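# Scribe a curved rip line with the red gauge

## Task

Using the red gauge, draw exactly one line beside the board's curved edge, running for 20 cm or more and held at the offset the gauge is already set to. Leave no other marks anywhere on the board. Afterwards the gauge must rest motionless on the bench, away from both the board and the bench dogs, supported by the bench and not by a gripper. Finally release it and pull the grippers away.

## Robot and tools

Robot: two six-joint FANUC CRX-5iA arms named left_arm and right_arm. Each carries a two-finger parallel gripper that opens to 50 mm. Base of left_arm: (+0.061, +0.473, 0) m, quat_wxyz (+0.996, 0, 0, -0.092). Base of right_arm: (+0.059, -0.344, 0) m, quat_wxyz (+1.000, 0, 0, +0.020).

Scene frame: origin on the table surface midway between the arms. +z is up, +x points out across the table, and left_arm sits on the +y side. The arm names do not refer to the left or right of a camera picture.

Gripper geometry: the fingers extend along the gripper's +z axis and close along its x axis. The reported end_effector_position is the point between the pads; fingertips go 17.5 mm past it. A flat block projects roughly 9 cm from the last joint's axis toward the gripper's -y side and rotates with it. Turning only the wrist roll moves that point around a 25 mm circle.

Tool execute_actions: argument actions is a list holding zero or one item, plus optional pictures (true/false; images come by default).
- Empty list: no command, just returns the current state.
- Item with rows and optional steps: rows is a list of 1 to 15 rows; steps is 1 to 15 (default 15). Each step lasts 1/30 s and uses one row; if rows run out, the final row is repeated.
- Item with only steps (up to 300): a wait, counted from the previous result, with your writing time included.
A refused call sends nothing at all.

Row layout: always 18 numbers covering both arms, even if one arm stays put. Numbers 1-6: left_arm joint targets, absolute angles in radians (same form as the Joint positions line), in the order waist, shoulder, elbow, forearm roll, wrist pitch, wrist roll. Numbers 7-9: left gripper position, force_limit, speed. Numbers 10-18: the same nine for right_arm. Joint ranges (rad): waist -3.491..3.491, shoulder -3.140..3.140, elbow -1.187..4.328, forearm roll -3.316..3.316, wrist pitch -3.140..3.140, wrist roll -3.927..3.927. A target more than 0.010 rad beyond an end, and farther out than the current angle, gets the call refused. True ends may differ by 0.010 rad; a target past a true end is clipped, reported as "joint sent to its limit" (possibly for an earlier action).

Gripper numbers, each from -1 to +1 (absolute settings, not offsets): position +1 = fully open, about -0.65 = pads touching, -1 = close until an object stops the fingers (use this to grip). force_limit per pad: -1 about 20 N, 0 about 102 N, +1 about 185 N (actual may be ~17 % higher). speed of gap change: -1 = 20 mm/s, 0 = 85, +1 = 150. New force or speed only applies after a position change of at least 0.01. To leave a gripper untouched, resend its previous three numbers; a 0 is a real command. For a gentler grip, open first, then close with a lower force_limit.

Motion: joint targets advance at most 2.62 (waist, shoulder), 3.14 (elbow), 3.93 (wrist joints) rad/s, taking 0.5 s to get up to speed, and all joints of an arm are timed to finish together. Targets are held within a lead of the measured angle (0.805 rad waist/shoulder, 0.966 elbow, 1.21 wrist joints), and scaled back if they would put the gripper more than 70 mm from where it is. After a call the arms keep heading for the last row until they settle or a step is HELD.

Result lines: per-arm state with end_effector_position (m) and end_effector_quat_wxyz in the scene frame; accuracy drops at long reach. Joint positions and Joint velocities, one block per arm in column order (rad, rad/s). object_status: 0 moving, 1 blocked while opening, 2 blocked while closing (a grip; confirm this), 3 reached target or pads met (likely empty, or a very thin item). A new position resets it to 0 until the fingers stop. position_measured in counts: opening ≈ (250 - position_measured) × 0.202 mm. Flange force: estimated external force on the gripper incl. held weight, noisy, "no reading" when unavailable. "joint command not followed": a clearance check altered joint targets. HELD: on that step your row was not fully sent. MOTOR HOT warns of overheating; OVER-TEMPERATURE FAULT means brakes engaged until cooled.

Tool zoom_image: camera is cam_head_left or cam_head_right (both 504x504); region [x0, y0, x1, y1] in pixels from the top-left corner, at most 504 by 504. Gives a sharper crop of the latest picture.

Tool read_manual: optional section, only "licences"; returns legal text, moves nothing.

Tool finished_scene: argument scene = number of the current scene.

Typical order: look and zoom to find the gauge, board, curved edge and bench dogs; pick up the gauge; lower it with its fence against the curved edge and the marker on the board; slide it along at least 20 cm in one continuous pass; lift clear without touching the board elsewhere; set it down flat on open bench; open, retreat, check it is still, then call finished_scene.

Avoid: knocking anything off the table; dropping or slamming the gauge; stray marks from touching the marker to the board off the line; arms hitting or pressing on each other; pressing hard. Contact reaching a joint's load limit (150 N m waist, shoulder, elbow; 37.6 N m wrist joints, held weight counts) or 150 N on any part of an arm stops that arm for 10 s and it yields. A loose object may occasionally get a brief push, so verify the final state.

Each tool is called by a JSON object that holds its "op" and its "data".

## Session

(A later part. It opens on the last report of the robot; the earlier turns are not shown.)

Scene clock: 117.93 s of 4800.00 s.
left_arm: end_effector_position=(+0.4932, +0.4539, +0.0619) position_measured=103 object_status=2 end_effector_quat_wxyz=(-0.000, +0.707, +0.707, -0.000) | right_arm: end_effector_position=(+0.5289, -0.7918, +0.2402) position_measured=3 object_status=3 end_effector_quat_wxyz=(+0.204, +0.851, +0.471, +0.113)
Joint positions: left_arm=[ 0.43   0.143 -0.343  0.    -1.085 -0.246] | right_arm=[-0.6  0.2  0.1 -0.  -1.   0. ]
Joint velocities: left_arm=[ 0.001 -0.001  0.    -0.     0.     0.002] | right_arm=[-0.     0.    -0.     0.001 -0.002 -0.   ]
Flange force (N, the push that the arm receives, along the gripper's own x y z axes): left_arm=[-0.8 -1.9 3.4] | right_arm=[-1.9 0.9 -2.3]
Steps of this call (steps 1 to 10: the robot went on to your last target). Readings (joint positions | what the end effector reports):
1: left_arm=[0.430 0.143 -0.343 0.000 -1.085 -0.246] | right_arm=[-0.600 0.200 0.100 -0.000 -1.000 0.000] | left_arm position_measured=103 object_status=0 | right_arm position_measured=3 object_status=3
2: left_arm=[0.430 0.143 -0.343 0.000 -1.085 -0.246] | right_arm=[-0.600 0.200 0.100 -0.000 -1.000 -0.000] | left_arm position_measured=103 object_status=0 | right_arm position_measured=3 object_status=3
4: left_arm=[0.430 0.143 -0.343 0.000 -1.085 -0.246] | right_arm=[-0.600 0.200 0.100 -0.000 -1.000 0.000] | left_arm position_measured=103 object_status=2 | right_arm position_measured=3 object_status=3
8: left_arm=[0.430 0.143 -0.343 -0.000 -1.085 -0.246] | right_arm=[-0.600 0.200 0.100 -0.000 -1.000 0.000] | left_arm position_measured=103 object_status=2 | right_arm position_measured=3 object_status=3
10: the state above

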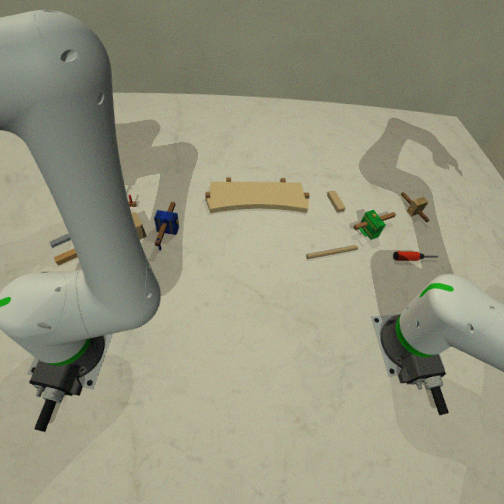

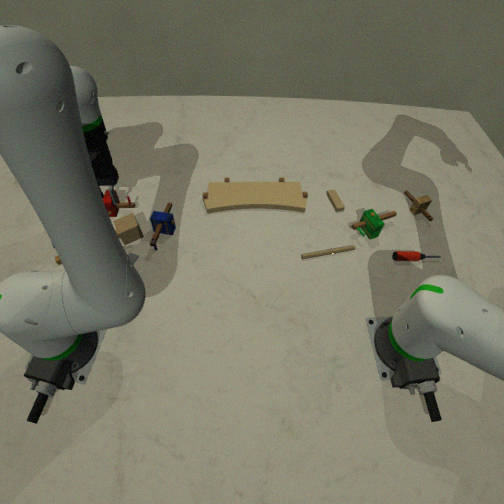

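{"op": "execute_actions", "data": {"actions": [{"rows":[[0.43,0.048,-0.178,0,-1.3446,-0.246,-1,-0.4,-0.5,-0.6,0.2,0.1,0,-1.0,0,1,0,0]]}], "pictures": false}}

{"op": "execute_actions", "data": {"actions": [{"rows":[[-0.499,0.392,0.2385,0,-1.417,2.254,-1,-0.4,-0.5,-0.6,0.2,0.1,0,-1.0,0,1,0,0]]}], "pictures": false}}

{"op": "execute_actions", "data": {"actions": [{"steps":40}], "pictures": false}}

{"op": "execute_actions", "data": {"actions": [{"rows":[[-0.499,0.4434,0.106,0,-1.2334,2.254,-1,-0.4,-0.5,-0.6,0.2,0.1,0,-1.0,0,1,0,0]]}]}}

{"op": "zoom_image", "data": {"camera": "cam_head_right", "region": [190,150,330,260]}}

Scene clock: 134.63 s of 4800.00 s.
left_arm: end_effector_position=(+0.4932, +0.4539, +0.1699) position_measured=103 object_status=2 end_effector_quat_wxyz=(-0.000, +0.707, +0.707, -0.000) | right_arm: end_effector_position=(+0.5289, -0.7918, +0.2402) position_measured=3 object_status=3 end_effector_quat_wxyz=(+0.204, +0.851, +0.471, +0.113)
Joint positions: left_arm=[ 0.43   0.048 -0.178 -0.    -1.344 -0.246] | right_arm=[-0.6  0.2  0.1 -0.  -1.   0. ]
Joint velocities: left_arm=[-0.    -0.001  0.006  0.002 -0.007  0.003] | right_arm=[-0.     0.    -0.    -0.     0.001  0.   ]
Flange force (N, the push that the arm receives, along the gripper's own x y z axes): left_arm=[-0.5 0.9 2.4] | right_arm=[-2.7 4.1 -0.9]
Steps of this call (steps 1 to 15: the robot went on to your last target; steps 16 to 90: nothing new was sent; then 13.20 s passed at rest; steps 91 to 105: all 15 steps of this action). Readings (joint positions | what the end effector reports):
91: left_arm=[0.430 0.143 -0.342 -0.000 -1.085 -0.246] | right_arm=[-0.600 0.200 0.100 -0.000 -1.000 -0.000] | left_arm position_measured=103 object_status=2 | right_arm position_measured=3 object_status=3
92: left_arm=[0.430 0.141 -0.338 -0.000 -1.093 -0.246] | right_arm=[-0.600 0.200 0.100 -0.000 -1.000 -0.000] | left_arm position_measured=103 object_status=2 | right_arm position_measured=3 object_status=3
94: left_arm=[0.430 0.126 -0.313 -0.000 -1.133 -0.246] | right_arm=[-0.600 0.200 0.100 -0.000 -1.000 0.000] | left_arm position_measured=103 object_status=2 | right_arm position_measured=3 object_status=3
98: left_arm=[0.430 0.075 -0.225 -0.000 -1.270 -0.246] | right_arm=[-0.600 0.200 0.100 -0.000 -1.000 -0.000] | left_arm position_measured=103 object_status=2 | right_arm position_measured=3 object_status=3
105: the state above

Scene clock: 135.13 s of 4800.00 s.
left_arm: end_effector_position=(+0.5169, +0.3021, +0.1753) position_measured=103 object_status=2 end_effector_quat_wxyz=(-0.000, +0.639, +0.769, -0.000) | right_arm: end_effector_position=(+0.5289, -0.7918, +0.2402) position_measured=3 object_status=3 end_effector_quat_wxyz=(+0.204, +0.851, +0.471, +0.113)
Joint positions: left_arm=[ 0.109  0.173 -0.028  0.    -1.371  0.259] | right_arm=[-0.6  0.2  0.1 -0.  -1.  -0. ]
Joint velocities: left_arm=[-0.716  0.256  0.313 -0.    -0.054  1.316] | right_arm=[ 0.    -0.     0.001 -0.001  0.001  0.001]
Flange force (N, the push that the arm receives, along the gripper's own x y z axes): left_arm=[-4.3 -0.3 0.2] | right_arm=[-3.5 4.6 -1.6]
Steps of this call (steps 1 to 15: all 15 steps of this action). Readings (joint positions | what the end effector reports):
1: left_arm=[0.430 0.048 -0.178 -0.000 -1.344 -0.246] | right_arm=[-0.600 0.200 0.100 -0.000 -1.000 -0.000] | left_arm position_measured=103 object_status=2 | right_arm position_measured=3 object_status=3
2: left_arm=[0.425 0.050 -0.175 -0.000 -1.345 -0.238] | right_arm=[-0.600 0.200 0.100 -0.000 -1.000 -0.000] | left_arm position_measured=103 object_status=2 | right_arm position_measured=3 object_status=3
4: left_arm=[0.398 0.062 -0.161 -0.000 -1.348 -0.198] | right_arm=[-0.600 0.200 0.100 -0.000 -1.000 -0.000] | left_arm position_measured=103 object_status=2 | right_arm position_measured=3 object_status=3
8: left_arm=[0.291 0.106 -0.108 0.000 -1.357 -0.037] | right_arm=[-0.600 0.200 0.100 -0.000 -1.000 -0.000] | left_arm position_measured=103 object_status=2 | right_arm position_measured=3 object_status=3
15: the state above

Scene clock: 136.47 s of 4800.00 s.
left_arm: end_effector_position=(+0.4301, -0.0198, +0.1702) position_measured=103 object_status=2 end_effector_quat_wxyz=(+0.000, +0.000, +1.000, -0.000) | right_arm: end_effector_position=(+0.5289, -0.7918, +0.2402) position_measured=3 object_status=3 end_effector_quat_wxyz=(+0.204, +0.851, +0.471, +0.113)
Joint positions: left_arm=[-0.499  0.392  0.238  0.    -1.417  2.254] | right_arm=[-0.6  0.2  0.1 -0.  -1.   0. ]
Joint velocities: left_arm=[-0.001 -0.001  0.001 -0.001  0.     0.001] | right_arm=[-0.    -0.    -0.001  0.    -0.001  0.   ]
Flange force (N, the push that the arm receives, along the gripper's own x y z axes): left_arm=[3.5 1.2 2.2] | right_arm=[-2.3 2.8 -1.6]
Steps of this call (steps 1 to 40: the robot went on to your last target). Readings (joint positions | what the end effector reports):
1: left_arm=[0.085 0.181 -0.017 0.000 -1.373 0.304] | right_arm=[-0.600 0.200 0.100 -0.000 -1.000 0.000] | left_arm position_measured=103 object_status=2 | right_arm position_measured=3 object_status=3
2: left_arm=[0.062 0.190 -0.007 0.000 -1.375 0.350] | right_arm=[-0.600 0.200 0.100 -0.000 -1.000 -0.000] | left_arm position_measured=103 object_status=2 | right_arm position_measured=3 object_status=3
4: left_arm=[0.016 0.206 0.013 0.000 -1.378 0.445] | right_arm=[-0.600 0.200 0.100 -0.000 -1.000 -0.000] | left_arm position_measured=103 object_status=2 | right_arm position_measured=3 object_status=3
8: left_arm=[-0.070 0.237 0.051 0.000 -1.384 0.647] | right_arm=[-0.600 0.200 0.100 -0.000 -1.000 -0.000] | left_arm position_measured=103 object_status=2 | right_arm position_measured=3 object_status=3
40: the state above

Scene clock: 136.97 s of 4800.00 s.
left_arm: end_effector_position=(+0.4301, -0.0198, +0.0851) position_measured=103 object_status=2 end_effector_quat_wxyz=(+0.000, +0.000, +1.000, +0.000) | right_arm: end_effector_position=(+0.5289, -0.7918, +0.2402) position_measured=3 object_status=3 end_effector_quat_wxyz=(+0.204, +0.851, +0.471, +0.113)
Joint positions: left_arm=[-0.499  0.443  0.106 -0.    -1.233  2.254] | right_arm=[-0.6  0.2  0.1 -0.  -1.   0. ]
Joint velocities: left_arm=[-0.     0.001 -0.002 -0.     0.001 -0.001] | right_arm=[-0.    -0.     0.     0.001  0.     0.001]
Flange force (N, the push that the arm receives, along the gripper's own x y z axes): left_arm=[4.0 4.3 4.2] | right_arm=[-2.1 0.2 -1.8]
Steps of this call (steps 1 to 15: all 15 steps of this action). Readings (joint positions | what the end effector reports):
1: left_arm=[-0.499 0.392 0.238 0.000 -1.417 2.254] | right_arm=[-0.600 0.200 0.100 -0.000 -1.000 0.000] | left_arm position_measured=103 object_status=2 | right_arm position_measured=3 object_status=3
2: left_arm=[-0.499 0.394 0.233 0.000 -1.409 2.254] | right_arm=[-0.600 0.200 0.100 -0.000 -1.000 -0.000] | left_arm position_measured=103 object_status=2 | right_arm position_measured=3 object_status=3
4: left_arm=[-0.499 0.405 0.204 0.000 -1.369 2.254] | right_arm=[-0.600 0.200 0.100 -0.000 -1.000 0.000] | left_arm position_measured=103 object_status=2 | right_arm position_measured=3 object_status=3
8: left_arm=[-0.499 0.438 0.122 -0.000 -1.256 2.254] | right_arm=[-0.600 0.200 0.100 -0.000 -1.000 -0.000] | left_arm position_measured=103 object_status=2 | right_arm position_measured=3 object_status=3
15: the state above

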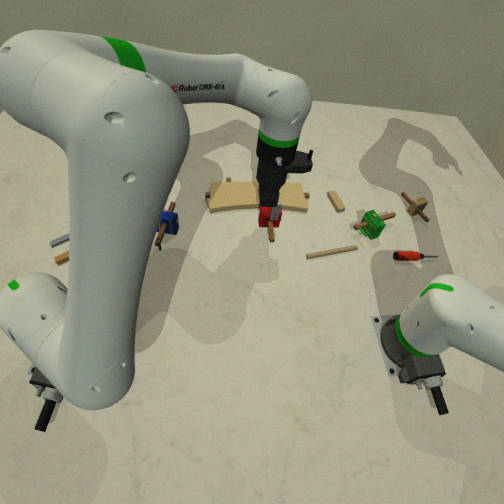

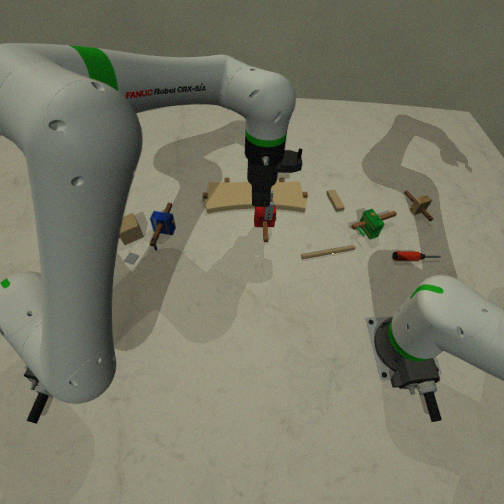

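Region (190, 150, 330, 260) of cam_head_right's 504x504 image, scaled by 3.600, with more detail than that image has; it fills the top 396 rows of this view, and the rest is white.

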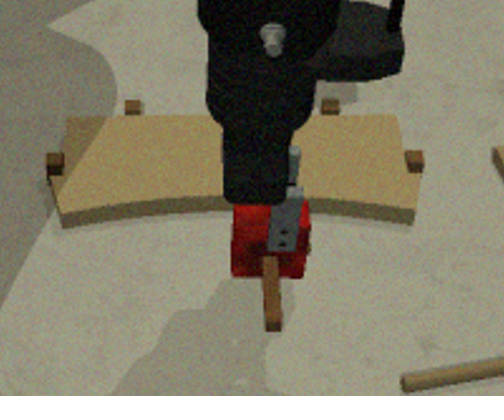

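{"op": "execute_actions", "data": {"actions": [{"rows":[[-0.413,0.4849,0.1343,0,-1.2202,2.1678,-1,-0.4,-0.5,-0.6,0.2,0.1,0,-1.0,0,1,0,0]]}]}}

{"op": "zoom_image", "data": {"camera": "cam_head_right", "region": [195,160,325,250]}}

{"op": "zoom_image", "data": {"camera": "cam_head_left", "region": [195,160,325,250]}}

Scene clock: 155.10 s of 4800.00 s.
left_arm: end_effector_position=(+0.4798, +0.0061, +0.0721) position_measured=103 object_status=2 end_effector_quat_wxyz=(-0.000, +0.000, +1.000, -0.000) | right_arm: end_effector_position=(+0.5289, -0.7918, +0.2402) position_measured=3 object_status=3 end_effector_quat_wxyz=(+0.204, +0.851, +0.471, +0.113)
Joint positions: left_arm=[-0.413  0.485  0.134  0.    -1.22   2.168] | right_arm=[-0.6  0.2  0.1 -0.  -1.   0. ]
Joint velocities: left_arm=[ 0.     0.001  0.001 -0.002  0.     0.   ] | right_arm=[ 0.001  0.    -0.     0.001  0.     0.   ]
Flange force (N, the push that the arm receives, along the gripper's own x y z axes): left_arm=[1.3 0.1 2.4] | right_arm=[-3.2 4.1 -1.3]
Steps of this call (steps 1 to 15: the robot went on to your last target; steps 16 to 90: nothing new was sent; then 14.63 s passed at rest; steps 91 to 105: all 15 steps of this action). Readings (joint positions | what the end effector reports):
91: left_arm=[-0.499 0.444 0.106 0.000 -1.233 2.254] | right_arm=[-0.600 0.200 0.100 -0.000 -1.000 -0.000] | left_arm position_measured=103 object_status=2 | right_arm position_measured=3 object_status=3
92: left_arm=[-0.494 0.446 0.107 0.000 -1.233 2.249] | right_arm=[-0.600 0.200 0.100 -0.000 -1.000 -0.000] | left_arm position_measured=103 object_status=2 | right_arm position_measured=3 object_status=3
94: left_arm=[-0.468 0.459 0.116 0.000 -1.228 2.222] | right_arm=[-0.600 0.200 0.100 -0.000 -1.000 0.000] | left_arm position_measured=103 object_status=2 | right_arm position_measured=3 object_status=3
98: left_arm=[-0.415 0.484 0.133 0.000 -1.221 2.171] | right_arm=[-0.600 0.200 0.100 -0.000 -1.000 -0.000] | left_arm position_measured=103 object_status=2 | right_arm position_measured=3 object_status=3
105: the state above

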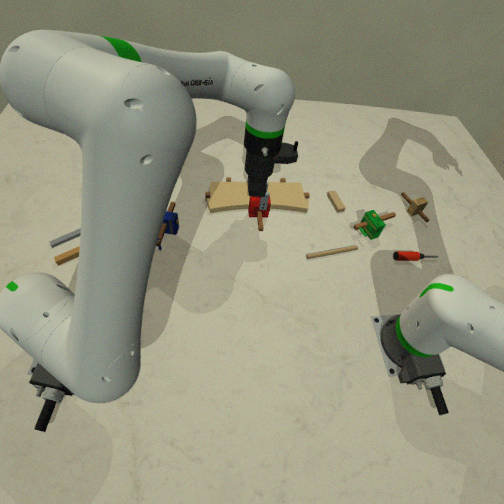

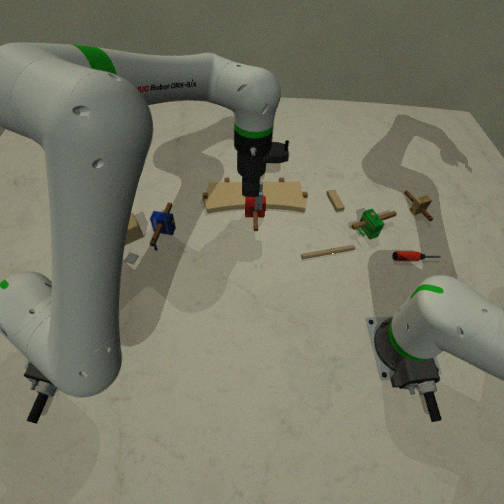

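Region (195, 160, 325, 250) of cam_head_right's 504x504 image, scaled by 3.877, with more detail than that image has; it fills the top 349 rows of this view, and the rest is white.

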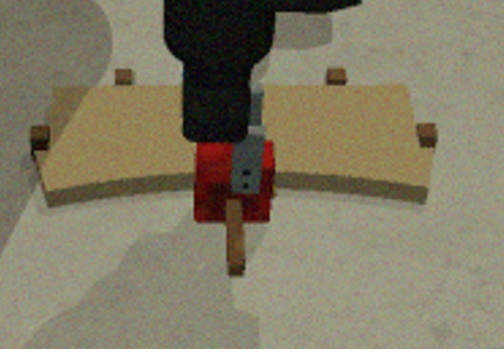

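Region (195, 160, 325, 250) of cam_head_left's 504x504 image, scaled by 3.877, with more detail than that image has; it fills the top 349 rows of this view, and the rest is white.

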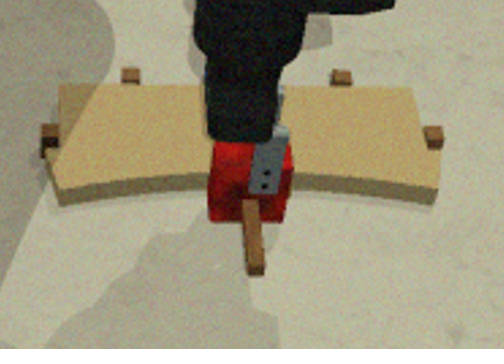

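{"op": "execute_actions", "data": {"actions": [{"rows":[[-0.4074,0.4947,0.1488,0,-1.2249,2.1622,-1,-0.4,-0.5,-0.6,0.2,0.1,0,-1.0,0,1,0,0]],"steps":10}], "pictures": false}}

{"op": "execute_actions", "data": {"actions": [{"rows":[[-0.4055,0.498,0.1537,0,-1.2265,2.1603,-1,-0.4,-0.5,-0.6,0.2,0.1,0,-1.0,0,1,0,0]],"steps":10}], "pictures": false}}

{"op": "execute_actions", "data": {"actions": [{"rows":[[-0.4036,0.5013,0.1586,0,-1.2281,2.1584,-1,-0.4,-0.5,-0.6,0.2,0.1,0,-1.0,0,1,0,0]],"steps":10}], "pictures": false}}

Scene clock: 168.07 s of 4800.00 s.
left_arm: end_effector_position=(+0.4858, +0.0061, +0.0721) position_measured=103 object_status=2 end_effector_quat_wxyz=(+0.000, +0.000, +1.000, +0.000) | right_arm: end_effector_position=(+0.5289, -0.7918, +0.2402) position_measured=3 object_status=3 end_effector_quat_wxyz=(+0.204, +0.851, +0.471, +0.113)
Joint positions: left_arm=[-0.407  0.495  0.149 -0.    -1.225  2.162] | right_arm=[-0.6  0.2  0.1 -0.  -1.  -0. ]
Joint velocities: left_arm=[ 0.001  0.001  0.     0.001 -0.    -0.001] | right_arm=[ 0.001  0.    -0.     0.001  0.    -0.001]
Flange force (N, the push that the arm receives, along the gripper's own x y z axes): left_arm=[3.2 1.6 2.1] | right_arm=[-3.3 3.1 -1.2]
Steps of this call (steps 1 to 15: the robot went on to your last target; steps 16 to 90: nothing new was sent; then 9.63 s passed at rest; steps 91 to 100: all 10 steps of this action). Readings (joint positions | what the end effector reports):
91: left_arm=[-0.413 0.485 0.135 -0.000 -1.220 2.168] | right_arm=[-0.600 0.200 0.100 -0.000 -1.000 -0.000] | left_arm position_measured=103 object_status=2 | right_arm position_measured=3 object_status=3
92: left_arm=[-0.411 0.488 0.139 -0.000 -1.221 2.166] | right_arm=[-0.600 0.200 0.100 -0.000 -1.000 -0.000] | left_arm position_measured=103 object_status=2 | right_arm position_measured=3 object_status=3
94: left_arm=[-0.408 0.493 0.146 -0.000 -1.224 2.163] | right_arm=[-0.600 0.200 0.100 -0.000 -1.000 -0.000] | left_arm position_measured=103 object_status=2 | right_arm position_measured=3 object_status=3
98: left_arm=[-0.407 0.495 0.149 -0.000 -1.225 2.162] | right_arm=[-0.600 0.200 0.100 -0.000 -1.000 -0.000] | left_arm position_measured=103 object_status=2 | right_arm position_measured=3 object_status=3
100: the state above

Scene clock: 168.40 s of 4800.00 s.
left_arm: end_effector_position=(+0.4879, +0.0062, +0.0721) position_measured=103 object_status=2 end_effector_quat_wxyz=(+0.000, +0.000, +1.000, +0.000) | right_arm: end_effector_position=(+0.5289, -0.7918, +0.2402) position_measured=3 object_status=3 end_effector_quat_wxyz=(+0.204, +0.851, +0.471, +0.113)
Joint positions: left_arm=[-0.406  0.498  0.154 -0.    -1.226  2.16 ] | right_arm=[-0.6  0.2  0.1 -0.  -1.   0. ]
Joint velocities: left_arm=[ 0.001  0.     0.001  0.001 -0.     0.001] | right_arm=[ 0.    -0.    -0.001  0.     0.     0.001]
Flange force (N, the push that the arm receives, along the gripper's own x y z axes): left_arm=[3.6 2.7 2.2] | right_arm=[-4.0 4.9 -1.2]
Steps of this call (steps 1 to 10: all 10 steps of this action). Readings (joint positions | what the end effector reports):
1: left_arm=[-0.407 0.495 0.149 -0.000 -1.225 2.162] | right_arm=[-0.600 0.200 0.100 -0.000 -1.000 -0.000] | left_arm position_measured=103 object_status=2 | right_arm position_measured=3 object_status=3
2: left_arm=[-0.407 0.496 0.151 -0.000 -1.226 2.161] | right_arm=[-0.600 0.200 0.100 -0.000 -1.000 -0.000] | left_arm position_measured=103 object_status=2 | right_arm position_measured=3 object_status=3
4: left_arm=[-0.406 0.497 0.153 -0.000 -1.226 2.161] | right_arm=[-0.600 0.200 0.100 -0.000 -1.000 -0.000] | left_arm position_measured=103 object_status=2 | right_arm position_measured=3 object_status=3
8: left_arm=[-0.406 0.498 0.154 -0.000 -1.226 2.160] | right_arm=[-0.600 0.200 0.100 -0.000 -1.000 -0.000] | left_arm position_measured=103 object_status=2 | right_arm position_measured=3 object_status=3
10: the state above

Scene clock: 168.73 s of 4800.00 s.
left_arm: end_effector_position=(+0.4899, +0.0062, +0.0721) position_measured=103 object_status=2 end_effector_quat_wxyz=(+0.000, +0.000, +1.000, +0.000) | right_arm: end_effector_position=(+0.5289, -0.7918, +0.2402) position_measured=3 object_status=3 end_effector_quat_wxyz=(+0.204, +0.851, +0.471, +0.113)
Joint positions: left_arm=[-0.404  0.501  0.159 -0.    -1.228  2.158] | right_arm=[-0.6  0.2  0.1 -0.  -1.  -0. ]
Joint velocities: left_arm=[ 0.001  0.     0.001 -0.001 -0.    -0.   ] | right_arm=[ 0.  0.  0. -0. -0. -0.]
Flange force (N, the push that the arm receives, along the gripper's own x y z axes): left_arm=[3.0 2.7 2.0] | right_arm=[-3.4 2.8 -1.8]
Steps of this call (steps 1 to 10: all 10 steps of this action). Readings (joint positions | what the end effector reports):
1: left_arm=[-0.405 0.498 0.154 -0.000 -1.227 2.160] | right_arm=[-0.600 0.200 0.100 -0.000 -1.000 0.000] | left_arm position_measured=103 object_status=2 | right_arm position_measured=3 object_status=3
2: left_arm=[-0.405 0.499 0.156 -0.000 -1.227 2.159] | right_arm=[-0.600 0.200 0.100 -0.000 -1.000 -0.000] | left_arm position_measured=103 object_status=2 | right_arm position_measured=3 object_status=3
4: left_arm=[-0.404 0.501 0.158 -0.000 -1.228 2.159] | right_arm=[-0.600 0.200 0.100 -0.000 -1.000 0.000] | left_arm position_measured=103 object_status=2 | right_arm position_measured=3 object_status=3
8: left_arm=[-0.404 0.501 0.159 -0.000 -1.228 2.158] | right_arm=[-0.600 0.200 0.100 -0.000 -1.000 -0.000] | left_arm position_measured=103 object_status=2 | right_arm position_measured=3 object_status=3
10: the state above

{"op": "execute_actions", "data": {"actions": [{"rows":[[-0.4018,0.5046,0.1635,0,-1.2297,2.1566,-1,-0.4,-0.5,-0.6,0.2,0.1,0,-1.0,0,1,0,0]],"steps":10}], "pictures": false}}

{"op": "execute_actions", "data": {"actions": [{"rows":[[-0.3999,0.5079,0.1684,0,-1.2313,2.1547,-1,-0.4,-0.5,-0.6,0.2,0.1,0,-1.0,0,1,0,0]],"steps":10}], "pictures": false}}

Scene clock: 181.70 s of 4800.00 s.
left_arm: end_effector_position=(+0.4919, +0.0062, +0.0721) position_measured=103 object_status=2 end_effector_quat_wxyz=(-0.000, +0.000, +1.000, -0.000) | right_arm: end_effector_position=(+0.5289, -0.7918, +0.2402) position_measured=3 object_status=3 end_effector_quat_wxyz=(+0.204, +0.851, +0.471, +0.113)
Joint positions: left_arm=[-0.402  0.505  0.163  0.    -1.23   2.157] | right_arm=[-0.6  0.2  0.1 -0.  -1.  -0. ]
Joint velocities: left_arm=[ 0.     0.001 -0.001  0.001 -0.     0.   ] | right_arm=[-0.     0.     0.    -0.     0.001 -0.001]
Flange force (N, the push that the arm receives, along the gripper's own x y z axes): left_arm=[5.2 4.6 3.4] | right_arm=[-3.2 4.6 -1.5]
Steps of this call (steps 1 to 15: the robot went on to your last target; steps 16 to 90: nothing new was sent; then 9.63 s passed at rest; steps 91 to 100: all 10 steps of this action). Readings (joint positions | what the end effector reports):
91: left_arm=[-0.403 0.502 0.159 -0.000 -1.228 2.158] | right_arm=[-0.600 0.200 0.100 -0.000 -1.000 -0.000] | left_arm position_measured=103 object_status=2 | right_arm position_measured=3 object_status=3
92: left_arm=[-0.403 0.503 0.161 0.000 -1.229 2.158] | right_arm=[-0.600 0.200 0.100 -0.000 -1.000 -0.000] | left_arm position_measured=103 object_status=2 | right_arm position_measured=3 object_status=3
94: left_arm=[-0.402 0.504 0.163 0.000 -1.229 2.157] | right_arm=[-0.600 0.200 0.100 -0.000 -1.000 -0.000] | left_arm position_measured=103 object_status=2 | right_arm position_measured=3 object_status=3
98: left_arm=[-0.402 0.505 0.163 0.000 -1.230 2.157] | right_arm=[-0.600 0.200 0.100 -0.000 -1.000 -0.000] | left_arm position_measured=103 object_status=2 | right_arm position_measured=3 object_status=3
100: the state above

Scene clock: 182.03 s of 4800.00 s.
left_arm: end_effector_position=(+0.4938, +0.0062, +0.0720) position_measured=103 object_status=2 end_effector_quat_wxyz=(-0.000, +0.000, +1.000, +0.000) | right_arm: end_effector_position=(+0.5289, -0.7918, +0.2402) position_measured=3 object_status=3 end_effector_quat_wxyz=(+0.204, +0.851, +0.471, +0.113)
Joint positions: left_arm=[-0.4    0.508  0.168  0.    -1.231  2.155] | right_arm=[-0.6  0.2  0.1 -0.  -1.  -0. ]
Joint velocities: left_arm=[ 0.     0.     0.001  0.    -0.    -0.001] | right_arm=[-0.    -0.     0.     0.     0.001 -0.001]
Flange force (N, the push that the arm receives, along the gripper's own x y z axes): left_arm=[10.7 4.2 1.6] | right_arm=[-2.6 2.4 -1.6]
Steps of this call (steps 1 to 10: all 10 steps of this action). Readings (joint positions | what the end effector reports):
1: left_arm=[-0.402 0.505 0.164 0.000 -1.230 2.156] | right_arm=[-0.600 0.200 0.100 -0.000 -1.000 -0.000] | left_arm position_measured=103 object_status=2 | right_arm position_measured=3 object_status=3
2: left_arm=[-0.401 0.506 0.166 0.000 -1.230 2.156] | right_arm=[-0.600 0.200 0.100 -0.000 -1.000 0.000] | left_arm position_measured=103 object_status=2 | right_arm position_measured=3 object_status=3
4: left_arm=[-0.400 0.507 0.168 0.000 -1.231 2.155] | right_arm=[-0.600 0.200 0.100 -0.000 -1.000 -0.000] | left_arm position_measured=103 object_status=2 | right_arm position_measured=3 object_status=3
8: left_arm=[-0.400 0.508 0.168 0.000 -1.231 2.155] | right_arm=[-0.600 0.200 0.100 -0.000 -1.000 -0.000] | left_arm position_measured=103 object_status=2 | right_arm position_measured=3 object_status=3
10: the state above

{"op": "execute_actions", "data": {"actions": [{"rows":[[-0.399,0.5096,0.1709,0,-1.2321,2.1538,-1,-0.4,-0.5,-0.6,0.2,0.1,0,-1.0,0,1,0,0]],"steps":10}]}}

{"op": "zoom_image", "data": {"camera": "cam_head_right", "region": [195,160,325,250]}}

Scene clock: 189.00 s of 4800.00 s.
left_arm: end_effector_position=(+0.4948, +0.0062, +0.0720) position_measured=103 object_status=2 end_effector_quat_wxyz=(-0.000, +0.000, +1.000, -0.000) | right_arm: end_effector_position=(+0.5289, -0.7918, +0.2402) position_measured=3 object_status=3 end_effector_quat_wxyz=(+0.204, +0.851, +0.471, +0.113)
Joint positions: left_arm=[-0.399  0.51   0.171  0.    -1.232  2.154] | right_arm=[-0.6  0.2  0.1 -0.  -1.  -0. ]
Joint velocities: left_arm=[ 0.001 -0.002  0.    -0.001 -0.     0.001] | right_arm=[ 0.    -0.     0.    -0.     0.001  0.   ]
Flange force (N, the push that the arm receives, along the gripper's own x y z axes): left_arm=[22.3 0.8 -4.8] | right_arm=[-2.8 3.4 -1.1]
Steps of this call (steps 1 to 15: the robot went on to your last target; steps 16 to 90: nothing new was sent; then 3.63 s passed at rest; steps 91 to 100: all 10 steps of this action). Readings (joint positions | what the end effector reports):
91: left_arm=[-0.400 0.508 0.169 0.000 -1.231 2.155] | right_arm=[-0.600 0.200 0.100 -0.000 -1.000 0.000] | left_arm position_measured=103 object_status=2 | right_arm position_measured=3 object_status=3
92: left_arm=[-0.400 0.509 0.169 0.000 -1.231 2.154] | right_arm=[-0.600 0.200 0.100 -0.000 -1.000 -0.000] | left_arm position_measured=103 object_status=2 | right_arm position_measured=3 object_status=3
94: left_arm=[-0.399 0.509 0.170 0.000 -1.232 2.154] | right_arm=[-0.600 0.200 0.100 -0.000 -1.000 -0.000] | left_arm position_measured=103 object_status=2 | right_arm position_measured=3 object_status=3
98: left_arm=[-0.399 0.510 0.171 0.000 -1.232 2.154] | right_arm=[-0.600 0.200 0.100 -0.000 -1.000 0.000] | left_arm position_measured=103 object_status=2 | right_arm position_measured=3 object_status=3
100: the state above

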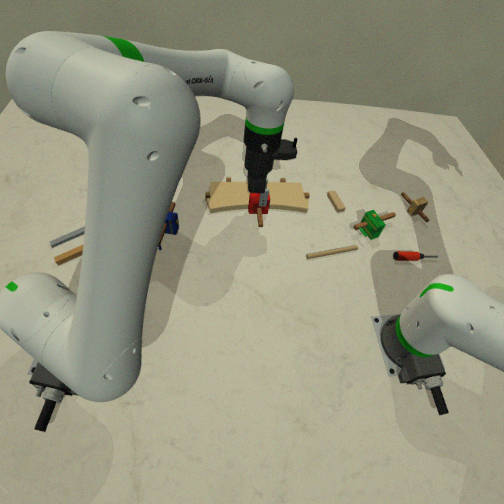

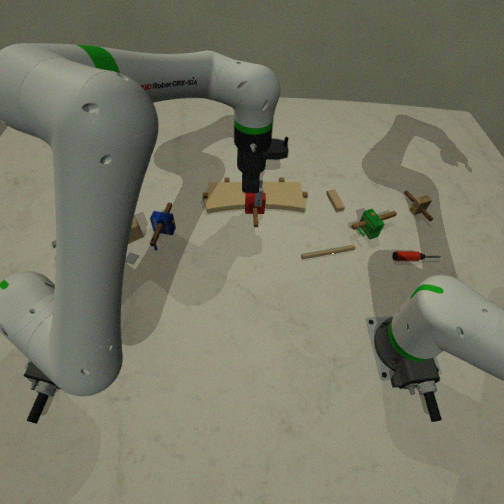

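Region (195, 160, 325, 250) of cam_head_right's 504x504 image, scaled by 3.877, with more detail than that image has; it fills the top 349 rows of this view, and the rest is white.

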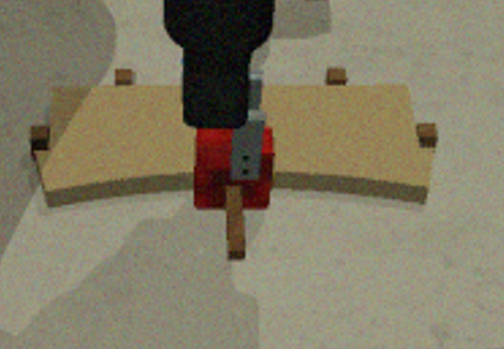

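{"op": "execute_actions", "data": {"actions": [{"rows":[[-0.4083,0.4931,0.1464,0,-1.2241,2.1631,-1,-0.4,-0.5,-0.6,0.2,0.1,0,-1.0,0,1,0,0]],"steps":8}], "pictures": false}}

{"op": "execute_actions", "data": {"actions": [{"rows":[[-0.2477,0.3074,-0.1137,0,-1.1497,2.1825,-1,-0.4,-0.5,-0.6,0.2,0.1,0,-1.0,0,1,0,0]]}], "pictures": false}}

{"op": "execute_actions", "data": {"actions": [{"rows":[[-0.2453,0.3128,-0.1066,0,-1.1514,2.1801,-1,-0.4,-0.5,-0.6,0.2,0.1,0,-1.0,0,1,0,0]],"steps":12}], "pictures": false}}

{"op": "execute_actions", "data": {"actions": [{"rows":[[-0.2437,0.3164,-0.1018,0,-1.1526,2.1785,-1,-0.4,-0.5,-0.6,0.2,0.1,0,-1.0,0,1,0,0]],"steps":10}]}}

{"op": "zoom_image", "data": {"camera": "cam_head_right", "region": [195,160,325,250]}}

Scene clock: 212.03 s of 4800.00 s.
left_arm: end_effector_position=(+0.4852, +0.0063, +0.0720) position_measured=103 object_status=2 end_effector_quat_wxyz=(+0.000, +0.000, +1.000, +0.000) | right_arm: end_effector_position=(+0.5289, -0.7918, +0.2402) position_measured=3 object_status=3 end_effector_quat_wxyz=(+0.204, +0.851, +0.471, +0.113)
Joint positions: left_arm=[-0.408  0.493  0.147 -0.    -1.224  2.163] | right_arm=[-0.6  0.2  0.1 -0.  -1.  -0. ]
Joint velocities: left_arm=[-0.004 -0.003 -0.007  0.007  0.002  0.002] | right_arm=[ 0.     0.    -0.    -0.001  0.001  0.001]
Flange force (N, the push that the arm receives, along the gripper's own x y z axes): left_arm=[7.6 6.5 2.1] | right_arm=[-2.4 3.2 -2.0]
Steps of this call (steps 1 to 15: the robot went on to your last target; steps 16 to 90: nothing new was sent; then 19.77 s passed at rest; steps 91 to 98: all 8 steps of this action). Readings (joint positions | what the end effector reports):
91: left_arm=[-0.399 0.509 0.170 -0.000 -1.232 2.154] | right_arm=[-0.600 0.200 0.100 -0.000 -1.000 0.000] | left_arm position_measured=103 object_status=2 | right_arm position_measured=3 object_status=3
92: left_arm=[-0.401 0.506 0.165 -0.000 -1.229 2.155] | right_arm=[-0.600 0.200 0.100 -0.000 -1.000 -0.000] | left_arm position_measured=103 object_status=2 | right_arm position_measured=3 object_status=3
94: left_arm=[-0.406 0.497 0.152 -0.001 -1.226 2.161] | right_arm=[-0.600 0.200 0.100 -0.000 -1.000 -0.000] | left_arm position_measured=103 object_status=2 | right_arm position_measured=3 object_status=3
98: the state above

Scene clock: 212.53 s of 4800.00 s.
left_arm: end_effector_position=(+0.4802, +0.1140, +0.0721) position_measured=103 object_status=2 end_effector_quat_wxyz=(+0.000, -0.090, +0.996, -0.000) | right_arm: end_effector_position=(+0.5289, -0.7918, +0.2402) position_measured=3 object_status=3 end_effector_quat_wxyz=(+0.204, +0.851, +0.471, +0.113)
Joint positions: left_arm=[-0.248  0.308 -0.113  0.    -1.15   2.182] | right_arm=[-0.6  0.2  0.1 -0.  -1.  -0. ]
Joint velocities: left_arm=[ 0.003 -0.005 -0.009  0.001  0.003  0.001] | right_arm=[-0.    -0.    -0.    -0.    -0.    -0.001]
Flange force (N, the push that the arm receives, along the gripper's own x y z axes): left_arm=[4.8 1.7 1.7] | right_arm=[-2.9 2.8 -1.2]
Steps of this call (steps 1 to 15: all 15 steps of this action). Readings (joint positions | what the end effector reports):
1: left_arm=[-0.408 0.493 0.146 -0.000 -1.224 2.163] | right_arm=[-0.600 0.200 0.100 -0.000 -1.000 -0.000] | left_arm position_measured=103 object_status=2 | right_arm position_measured=3 object_status=3
2: left_arm=[-0.405 0.489 0.140 0.000 -1.222 2.164] | right_arm=[-0.600 0.200 0.100 -0.000 -1.000 0.000] | left_arm position_measured=103 object_status=2 | right_arm position_measured=3 object_status=3
4: left_arm=[-0.385 0.466 0.108 0.000 -1.213 2.166] | right_arm=[-0.600 0.200 0.100 -0.000 -1.000 -0.000] | left_arm position_measured=103 object_status=2 | right_arm position_measured=3 object_status=3
8: left_arm=[-0.307 0.376 -0.017 0.000 -1.177 2.175] | right_arm=[-0.600 0.200 0.100 -0.000 -1.000 0.000] | left_arm position_measured=103 object_status=2 | right_arm position_measured=3 object_status=3
15: the state above

Scene clock: 212.93 s of 4800.00 s.
left_arm: end_effector_position=(+0.4830, +0.1143, +0.0720) position_measured=103 object_status=2 end_effector_quat_wxyz=(-0.000, -0.090, +0.996, +0.000) | right_arm: end_effector_position=(+0.5289, -0.7918, +0.2402) position_measured=3 object_status=3 end_effector_quat_wxyz=(+0.204, +0.851, +0.471, +0.113)
Joint positions: left_arm=[-0.245  0.313 -0.107  0.    -1.152  2.18 ] | right_arm=[-0.6  0.2  0.1 -0.  -1.   0. ]
Joint velocities: left_arm=[ 0.002  0.001  0.     0.    -0.    -0.001] | right_arm=[ 0.001 -0.     0.001 -0.    -0.001 -0.002]
Flange force (N, the push that the arm receives, along the gripper's own x y z axes): left_arm=[44.1 -2.2 -16.0] | right_arm=[-2.1 1.6 -1.8]
Steps of this call (steps 1 to 12: all 12 steps of this action). Readings (joint positions | what the end effector reports):
1: left_arm=[-0.248 0.308 -0.113 0.000 -1.150 2.182] | right_arm=[-0.600 0.200 0.100 -0.000 -1.000 -0.000] | left_arm position_measured=103 object_status=2 | right_arm position_measured=3 object_status=3
2: left_arm=[-0.247 0.309 -0.111 0.000 -1.150 2.182] | right_arm=[-0.600 0.200 0.100 -0.000 -1.000 -0.000] | left_arm position_measured=103 object_status=2 | right_arm position_measured=3 object_status=3
4: left_arm=[-0.246 0.312 -0.108 0.000 -1.152 2.181] | right_arm=[-0.600 0.200 0.100 -0.000 -1.000 -0.000] | left_arm position_measured=103 object_status=2 | right_arm position_measured=3 object_status=3
8: left_arm=[-0.246 0.313 -0.107 0.000 -1.152 2.180] | right_arm=[-0.600 0.200 0.100 -0.000 -1.000 0.000] | left_arm position_measured=103 object_status=2 | right_arm position_measured=3 object_status=3
12: the state above

Scene clock: 213.27 s of 4800.00 s.
left_arm: end_effector_position=(+0.4851, +0.1143, +0.0720) position_measured=103 object_status=2 end_effector_quat_wxyz=(-0.000, -0.090, +0.996, -0.000) | right_arm: end_effector_position=(+0.5289, -0.7918, +0.2402) position_measured=3 object_status=3 end_effector_quat_wxyz=(+0.204, +0.851, +0.471, +0.113)
Joint positions: left_arm=[-0.244  0.316 -0.102  0.    -1.153  2.179] | right_arm=[-0.6  0.2  0.1 -0.  -1.  -0. ]
Joint velocities: left_arm=[ 0.002  0.001  0.001  0.001 -0.     0.002] | right_arm=[-0.001 -0.001 -0.    -0.     0.001  0.   ]
Flange force (N, the push that the arm receives, along the gripper's own x y z axes): left_arm=[67.1 -2.3 -26.9] | right_arm=[-3.7 4.8 -1.1]
Steps of this call (steps 1 to 10: all 10 steps of this action). Readings (joint positions | what the end effector reports):
1: left_arm=[-0.245 0.313 -0.106 0.000 -1.152 2.180] | right_arm=[-0.600 0.200 0.100 -0.000 -1.000 -0.000] | left_arm position_measured=103 object_status=2 | right_arm position_measured=3 object_status=3
2: left_arm=[-0.245 0.314 -0.105 0.000 -1.152 2.179] | right_arm=[-0.600 0.200 0.100 -0.000 -1.000 0.000] | left_arm position_measured=103 object_status=2 | right_arm position_measured=3 object_status=3
4: left_arm=[-0.244 0.316 -0.103 0.000 -1.153 2.179] | right_arm=[-0.600 0.200 0.100 -0.000 -1.000 -0.000] | left_arm position_measured=103 object_status=2 | right_arm position_measured=3 object_status=3
8: left_arm=[-0.244 0.316 -0.102 0.000 -1.153 2.179] | right_arm=[-0.600 0.200 0.100 -0.000 -1.000 0.000] | left_arm position_measured=103 object_status=2 | right_arm position_measured=3 object_status=3
10: the state above

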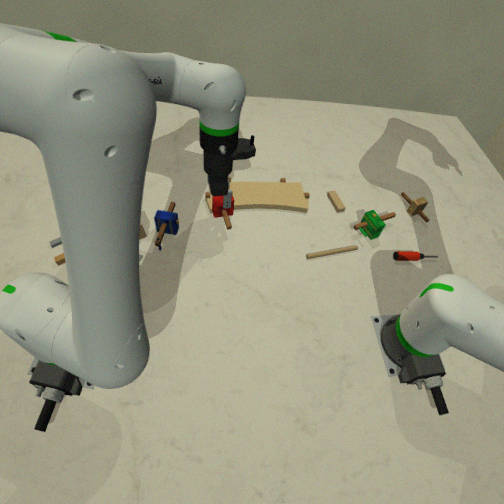

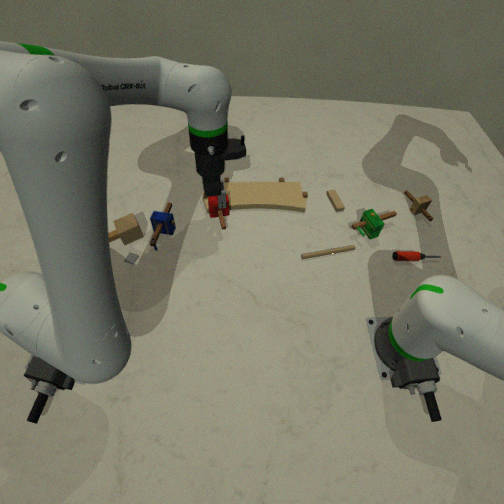

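Region (195, 160, 325, 250) of cam_head_right's 504x504 image, scaled by 3.877, with more detail than that image has; it fills the top 349 rows of this view, and the rest is white.

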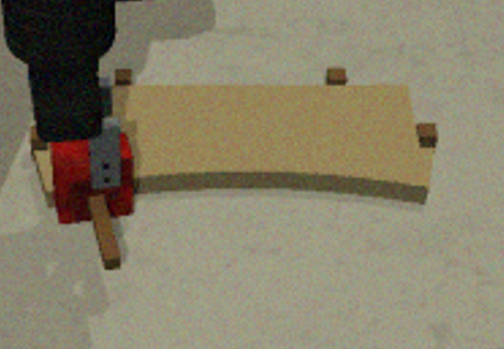

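{"op": "execute_actions", "data": {"actions": [{"rows":[[-0.2525,0.2966,-0.128,0,-1.1462,2.1873,-1,-0.4,-0.5,-0.6,0.2,0.1,0,-1.0,0,1,0,0]],"steps":9}], "pictures": false}}

{"op": "execute_actions", "data": {"actions": [{"rows":[[-0.413,0.4849,0.1343,0,-1.2202,2.1678,-1,-0.4,-0.5,-0.6,0.2,0.1,0,-1.0,0,1,0,0]]}], "pictures": false}}

{"op": "execute_actions", "data": {"actions": [{"rows":[[-0.5485,0.6881,0.4494,0,-1.3321,2.1233,-1,-0.4,-0.5,-0.6,0.2,0.1,0,-1.0,0,1,0,0]]}], "pictures": false}}

{"op": "execute_actions", "data": {"actions": [{"rows":[[-0.5455,0.693,0.4573,0,-1.3351,2.1203,-1,-0.4,-0.5,-0.6,0.2,0.1,0,-1.0,0,1,0,0]]}], "pictures": false}}

{"op": "execute_actions", "data": {"actions": [{"rows":[[-0.5436,0.6963,0.4626,0,-1.3371,2.1184,-1,-0.4,-0.5,-0.6,0.2,0.1,0,-1.0,0,1,0,0]],"steps":10}]}}

{"op": "zoom_image", "data": {"camera": "cam_head_left", "region": [195,160,325,250]}}

Scene clock: 233.67 s of 4800.00 s.
left_arm: end_effector_position=(+0.4743, +0.1145, +0.0719) position_measured=103 object_status=2 end_effector_quat_wxyz=(+0.000, -0.090, +0.996, +0.000) | right_arm: end_effector_position=(+0.5289, -0.7918, +0.2402) position_measured=3 object_status=3 end_effector_quat_wxyz=(+0.204, +0.851, +0.471, +0.113)
Joint positions: left_arm=[-0.252  0.297 -0.128 -0.    -1.146  2.187] | right_arm=[-0.6  0.2  0.1 -0.  -1.  -0. ]
Joint velocities: left_arm=[-0.003 -0.003 -0.005  0.002  0.     0.001] | right_arm=[ 0.     0.    -0.    -0.     0.001 -0.001]
Flange force (N, the push that the arm receives, along the gripper's own x y z axes): left_arm=[3.4 9.8 2.6] | right_arm=[-3.5 4.1 -1.5]
Steps of this call (steps 1 to 15: the robot went on to your last target; steps 16 to 90: nothing new was sent; then 17.10 s passed at rest; steps 91 to 99: all 9 steps of this action). Readings (joint positions | what the end effector reports):
91: left_arm=[-0.244 0.316 -0.102 -0.000 -1.152 2.178] | right_arm=[-0.600 0.200 0.100 -0.000 -1.000 0.000] | left_arm position_measured=103 object_status=2 | right_arm position_measured=3 object_status=3
92: left_arm=[-0.245 0.312 -0.108 -0.000 -1.150 2.180] | right_arm=[-0.600 0.200 0.100 -0.000 -1.000 -0.000] | left_arm position_measured=103 object_status=2 | right_arm position_measured=3 object_status=3
94: left_arm=[-0.250 0.301 -0.122 -0.002 -1.146 2.185] | right_arm=[-0.600 0.200 0.100 -0.000 -1.000 -0.000] | left_arm position_measured=103 object_status=2 | right_arm position_measured=3 object_status=3
98: left_arm=[-0.252 0.297 -0.127 -0.000 -1.146 2.187] | right_arm=[-0.600 0.200 0.100 -0.000 -1.000 -0.000] | left_arm position_measured=103 object_status=2 | right_arm position_measured=3 object_status=3
99: the state above

Scene clock: 234.17 s of 4800.00 s.
left_arm: end_effector_position=(+0.4799, +0.0064, +0.0720) position_measured=103 object_status=2 end_effector_quat_wxyz=(-0.000, -0.000, +1.000, -0.000) | right_arm: end_effector_position=(+0.5289, -0.7918, +0.2402) position_measured=3 object_status=3 end_effector_quat_wxyz=(+0.204, +0.851, +0.471, +0.113)
Joint positions: left_arm=[-0.413  0.485  0.134  0.    -1.22   2.168] | right_arm=[-0.6  0.2  0.1 -0.  -1.  -0. ]
Joint velocities: left_arm=[-0.002  0.004  0.009 -0.    -0.002 -0.001] | right_arm=[-0.    -0.001  0.     0.     0.001  0.001]
Flange force (N, the push that the arm receives, along the gripper's own x y z axes): left_arm=[1.3 3.1 3.1] | right_arm=[-2.6 2.5 -1.3]
Steps of this call (steps 1 to 15: all 15 steps of this action). Readings (joint positions | what the end effector reports):
1: left_arm=[-0.253 0.297 -0.127 -0.000 -1.146 2.187] | right_arm=[-0.600 0.200 0.100 -0.000 -1.000 -0.000] | left_arm position_measured=103 object_status=2 | right_arm position_measured=3 object_status=3
2: left_arm=[-0.256 0.301 -0.122 -0.000 -1.149 2.187] | right_arm=[-0.600 0.200 0.100 -0.000 -1.000 -0.000] | left_arm position_measured=103 object_status=2 | right_arm position_measured=3 object_status=3
4: left_arm=[-0.276 0.324 -0.090 -0.000 -1.159 2.184] | right_arm=[-0.600 0.200 0.100 -0.000 -1.000 0.000] | left_arm position_measured=103 object_status=2 | right_arm position_measured=3 object_status=3
8: left_arm=[-0.353 0.414 0.036 0.000 -1.194 2.175] | right_arm=[-0.600 0.200 0.100 -0.000 -1.000 -0.000] | left_arm position_measured=103 object_status=2 | right_arm position_measured=3 object_status=3
15: the state above

Scene clock: 234.67 s of 4800.00 s.
left_arm: end_effector_position=(+0.4737, -0.1013, +0.0719) position_measured=103 object_status=2 end_effector_quat_wxyz=(-0.000, +0.090, +0.996, +0.000) | right_arm: end_effector_position=(+0.5289, -0.7918, +0.2402) position_measured=3 object_status=3 end_effector_quat_wxyz=(+0.204, +0.851, +0.471, +0.113)
Joint positions: left_arm=[-0.548  0.688  0.448 -0.    -1.332  2.123] | right_arm=[-0.6  0.2  0.1 -0.  -1.  -0. ]
Joint velocities: left_arm=[-0.01   0.019  0.03  -0.003 -0.014 -0.003] | right_arm=[-0.    -0.     0.001 -0.     0.001  0.   ]
Flange force (N, the push that the arm receives, along the gripper's own x y z axes): left_arm=[-0.5 -12.7 5.8] | right_arm=[-3.4 3.8 -1.4]
Steps of this call (steps 1 to 15: all 15 steps of this action). Readings (joint positions | what the end effector reports):
1: left_arm=[-0.413 0.485 0.135 0.000 -1.220 2.168] | right_arm=[-0.600 0.200 0.100 -0.000 -1.000 -0.000] | left_arm position_measured=103 object_status=2 | right_arm position_measured=3 object_status=3
2: left_arm=[-0.415 0.489 0.141 0.000 -1.223 2.167] | right_arm=[-0.600 0.200 0.100 -0.000 -1.000 -0.000] | left_arm position_measured=103 object_status=2 | right_arm position_measured=3 object_status=3
4: left_arm=[-0.429 0.510 0.173 0.000 -1.234 2.162] | right_arm=[-0.600 0.200 0.100 -0.000 -1.000 -0.000] | left_arm position_measured=103 object_status=2 | right_arm position_measured=3 object_status=3
8: left_arm=[-0.488 0.598 0.309 0.000 -1.282 2.143] | right_arm=[-0.600 0.200 0.100 -0.000 -1.000 -0.000] | left_arm position_measured=103 object_status=2 | right_arm position_measured=3 object_status=3
15: the state above

Scene clock: 235.17 s of 4800.00 s.
left_arm: end_effector_position=(+0.4768, -0.1016, +0.0720) position_measured=103 object_status=2 end_effector_quat_wxyz=(+0.000, +0.090, +0.996, +0.000) | right_arm: end_effector_position=(+0.5289, -0.7918, +0.2402) position_measured=3 object_status=3 end_effector_quat_wxyz=(+0.204, +0.851, +0.471, +0.113)
Joint positions: left_arm=[-0.546  0.693  0.457 -0.    -1.335  2.12 ] | right_arm=[-0.6  0.2  0.1 -0.  -1.   0. ]
Joint velocities: left_arm=[-0.     0.001 -0.    -0.001  0.    -0.   ] | right_arm=[-0.    -0.001  0.    -0.    -0.     0.   ]
Flange force (N, the push that the arm receives, along the gripper's own x y z axes): left_arm=[3.2 2.5 2.3] | right_arm=[-3.5 3.9 -1.9]
Steps of this call (steps 1 to 15: all 15 steps of this action). Readings (joint positions | what the end effector reports):
1: left_arm=[-0.548 0.688 0.449 -0.000 -1.332 2.123] | right_arm=[-0.600 0.200 0.100 -0.000 -1.000 -0.000] | left_arm position_measured=103 object_status=2 | right_arm position_measured=3 object_status=3
2: left_arm=[-0.548 0.690 0.452 -0.000 -1.333 2.122] | right_arm=[-0.600 0.200 0.100 -0.000 -1.000 -0.000] | left_arm position_measured=103 object_status=2 | right_arm position_measured=3 object_status=3
4: left_arm=[-0.546 0.692 0.456 -0.000 -1.335 2.121] | right_arm=[-0.600 0.200 0.100 -0.000 -1.000 -0.000] | left_arm position_measured=103 object_status=2 | right_arm position_measured=3 object_status=3
8: left_arm=[-0.546 0.693 0.457 -0.000 -1.335 2.120] | right_arm=[-0.600 0.200 0.100 -0.000 -1.000 -0.000] | left_arm position_measured=103 object_status=2 | right_arm position_measured=3 object_status=3
15: the state above

Scene clock: 235.50 s of 4800.00 s.
left_arm: end_effector_position=(+0.4787, -0.1016, +0.0720) position_measured=103 object_status=2 end_effector_quat_wxyz=(+0.000, +0.090, +0.996, +0.000) | right_arm: end_effector_position=(+0.5289, -0.7918, +0.2402) position_measured=3 object_status=3 end_effector_quat_wxyz=(+0.204, +0.851, +0.471, +0.113)
Joint positions: left_arm=[-0.544  0.696  0.463 -0.    -1.337  2.118] | right_arm=[-0.6  0.2  0.1 -0.  -1.  -0. ]
Joint velocities: left_arm=[ 0.001  0.001 -0.     0.001 -0.    -0.001] | right_arm=[ 0.  0.  0.  0.  0. -0.]
Flange force (N, the push that the arm receives, along the gripper's own x y z axes): left_arm=[6.7 5.7 3.2] | right_arm=[-3.2 3.4 -1.3]
Steps of this call (steps 1 to 10: all 10 steps of this action). Readings (joint positions | what the end effector reports):
1: left_arm=[-0.545 0.693 0.458 -0.000 -1.335 2.120] | right_arm=[-0.600 0.200 0.100 -0.000 -1.000 -0.000] | left_arm position_measured=103 object_status=2 | right_arm position_measured=3 object_status=3
2: left_arm=[-0.545 0.694 0.460 -0.000 -1.336 2.119] | right_arm=[-0.600 0.200 0.100 -0.000 -1.000 -0.000] | left_arm position_measured=103 object_status=2 | right_arm position_measured=3 object_status=3
4: left_arm=[-0.544 0.696 0.462 -0.000 -1.337 2.119] | right_arm=[-0.600 0.200 0.100 -0.000 -1.000 -0.000] | left_arm position_measured=103 object_status=2 | right_arm position_measured=3 object_status=3
8: left_arm=[-0.544 0.696 0.463 -0.000 -1.337 2.118] | right_arm=[-0.600 0.200 0.100 -0.000 -1.000 -0.000] | left_arm position_measured=103 object_status=2 | right_arm position_measured=3 object_status=3
10: the state above

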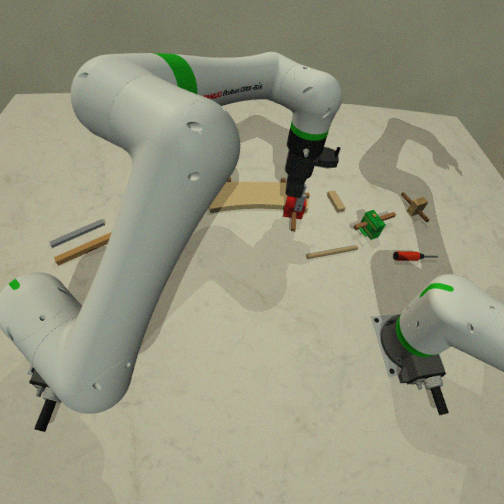

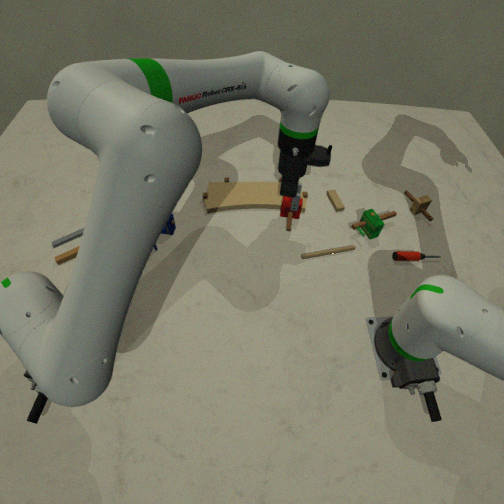

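Region (195, 160, 325, 250) of cam_head_left's 504x504 image, scaled by 3.877, with more detail than that image has; it fills the top 349 rows of this view, and the rest is white.

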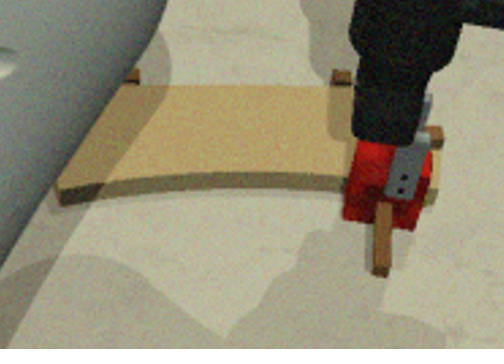

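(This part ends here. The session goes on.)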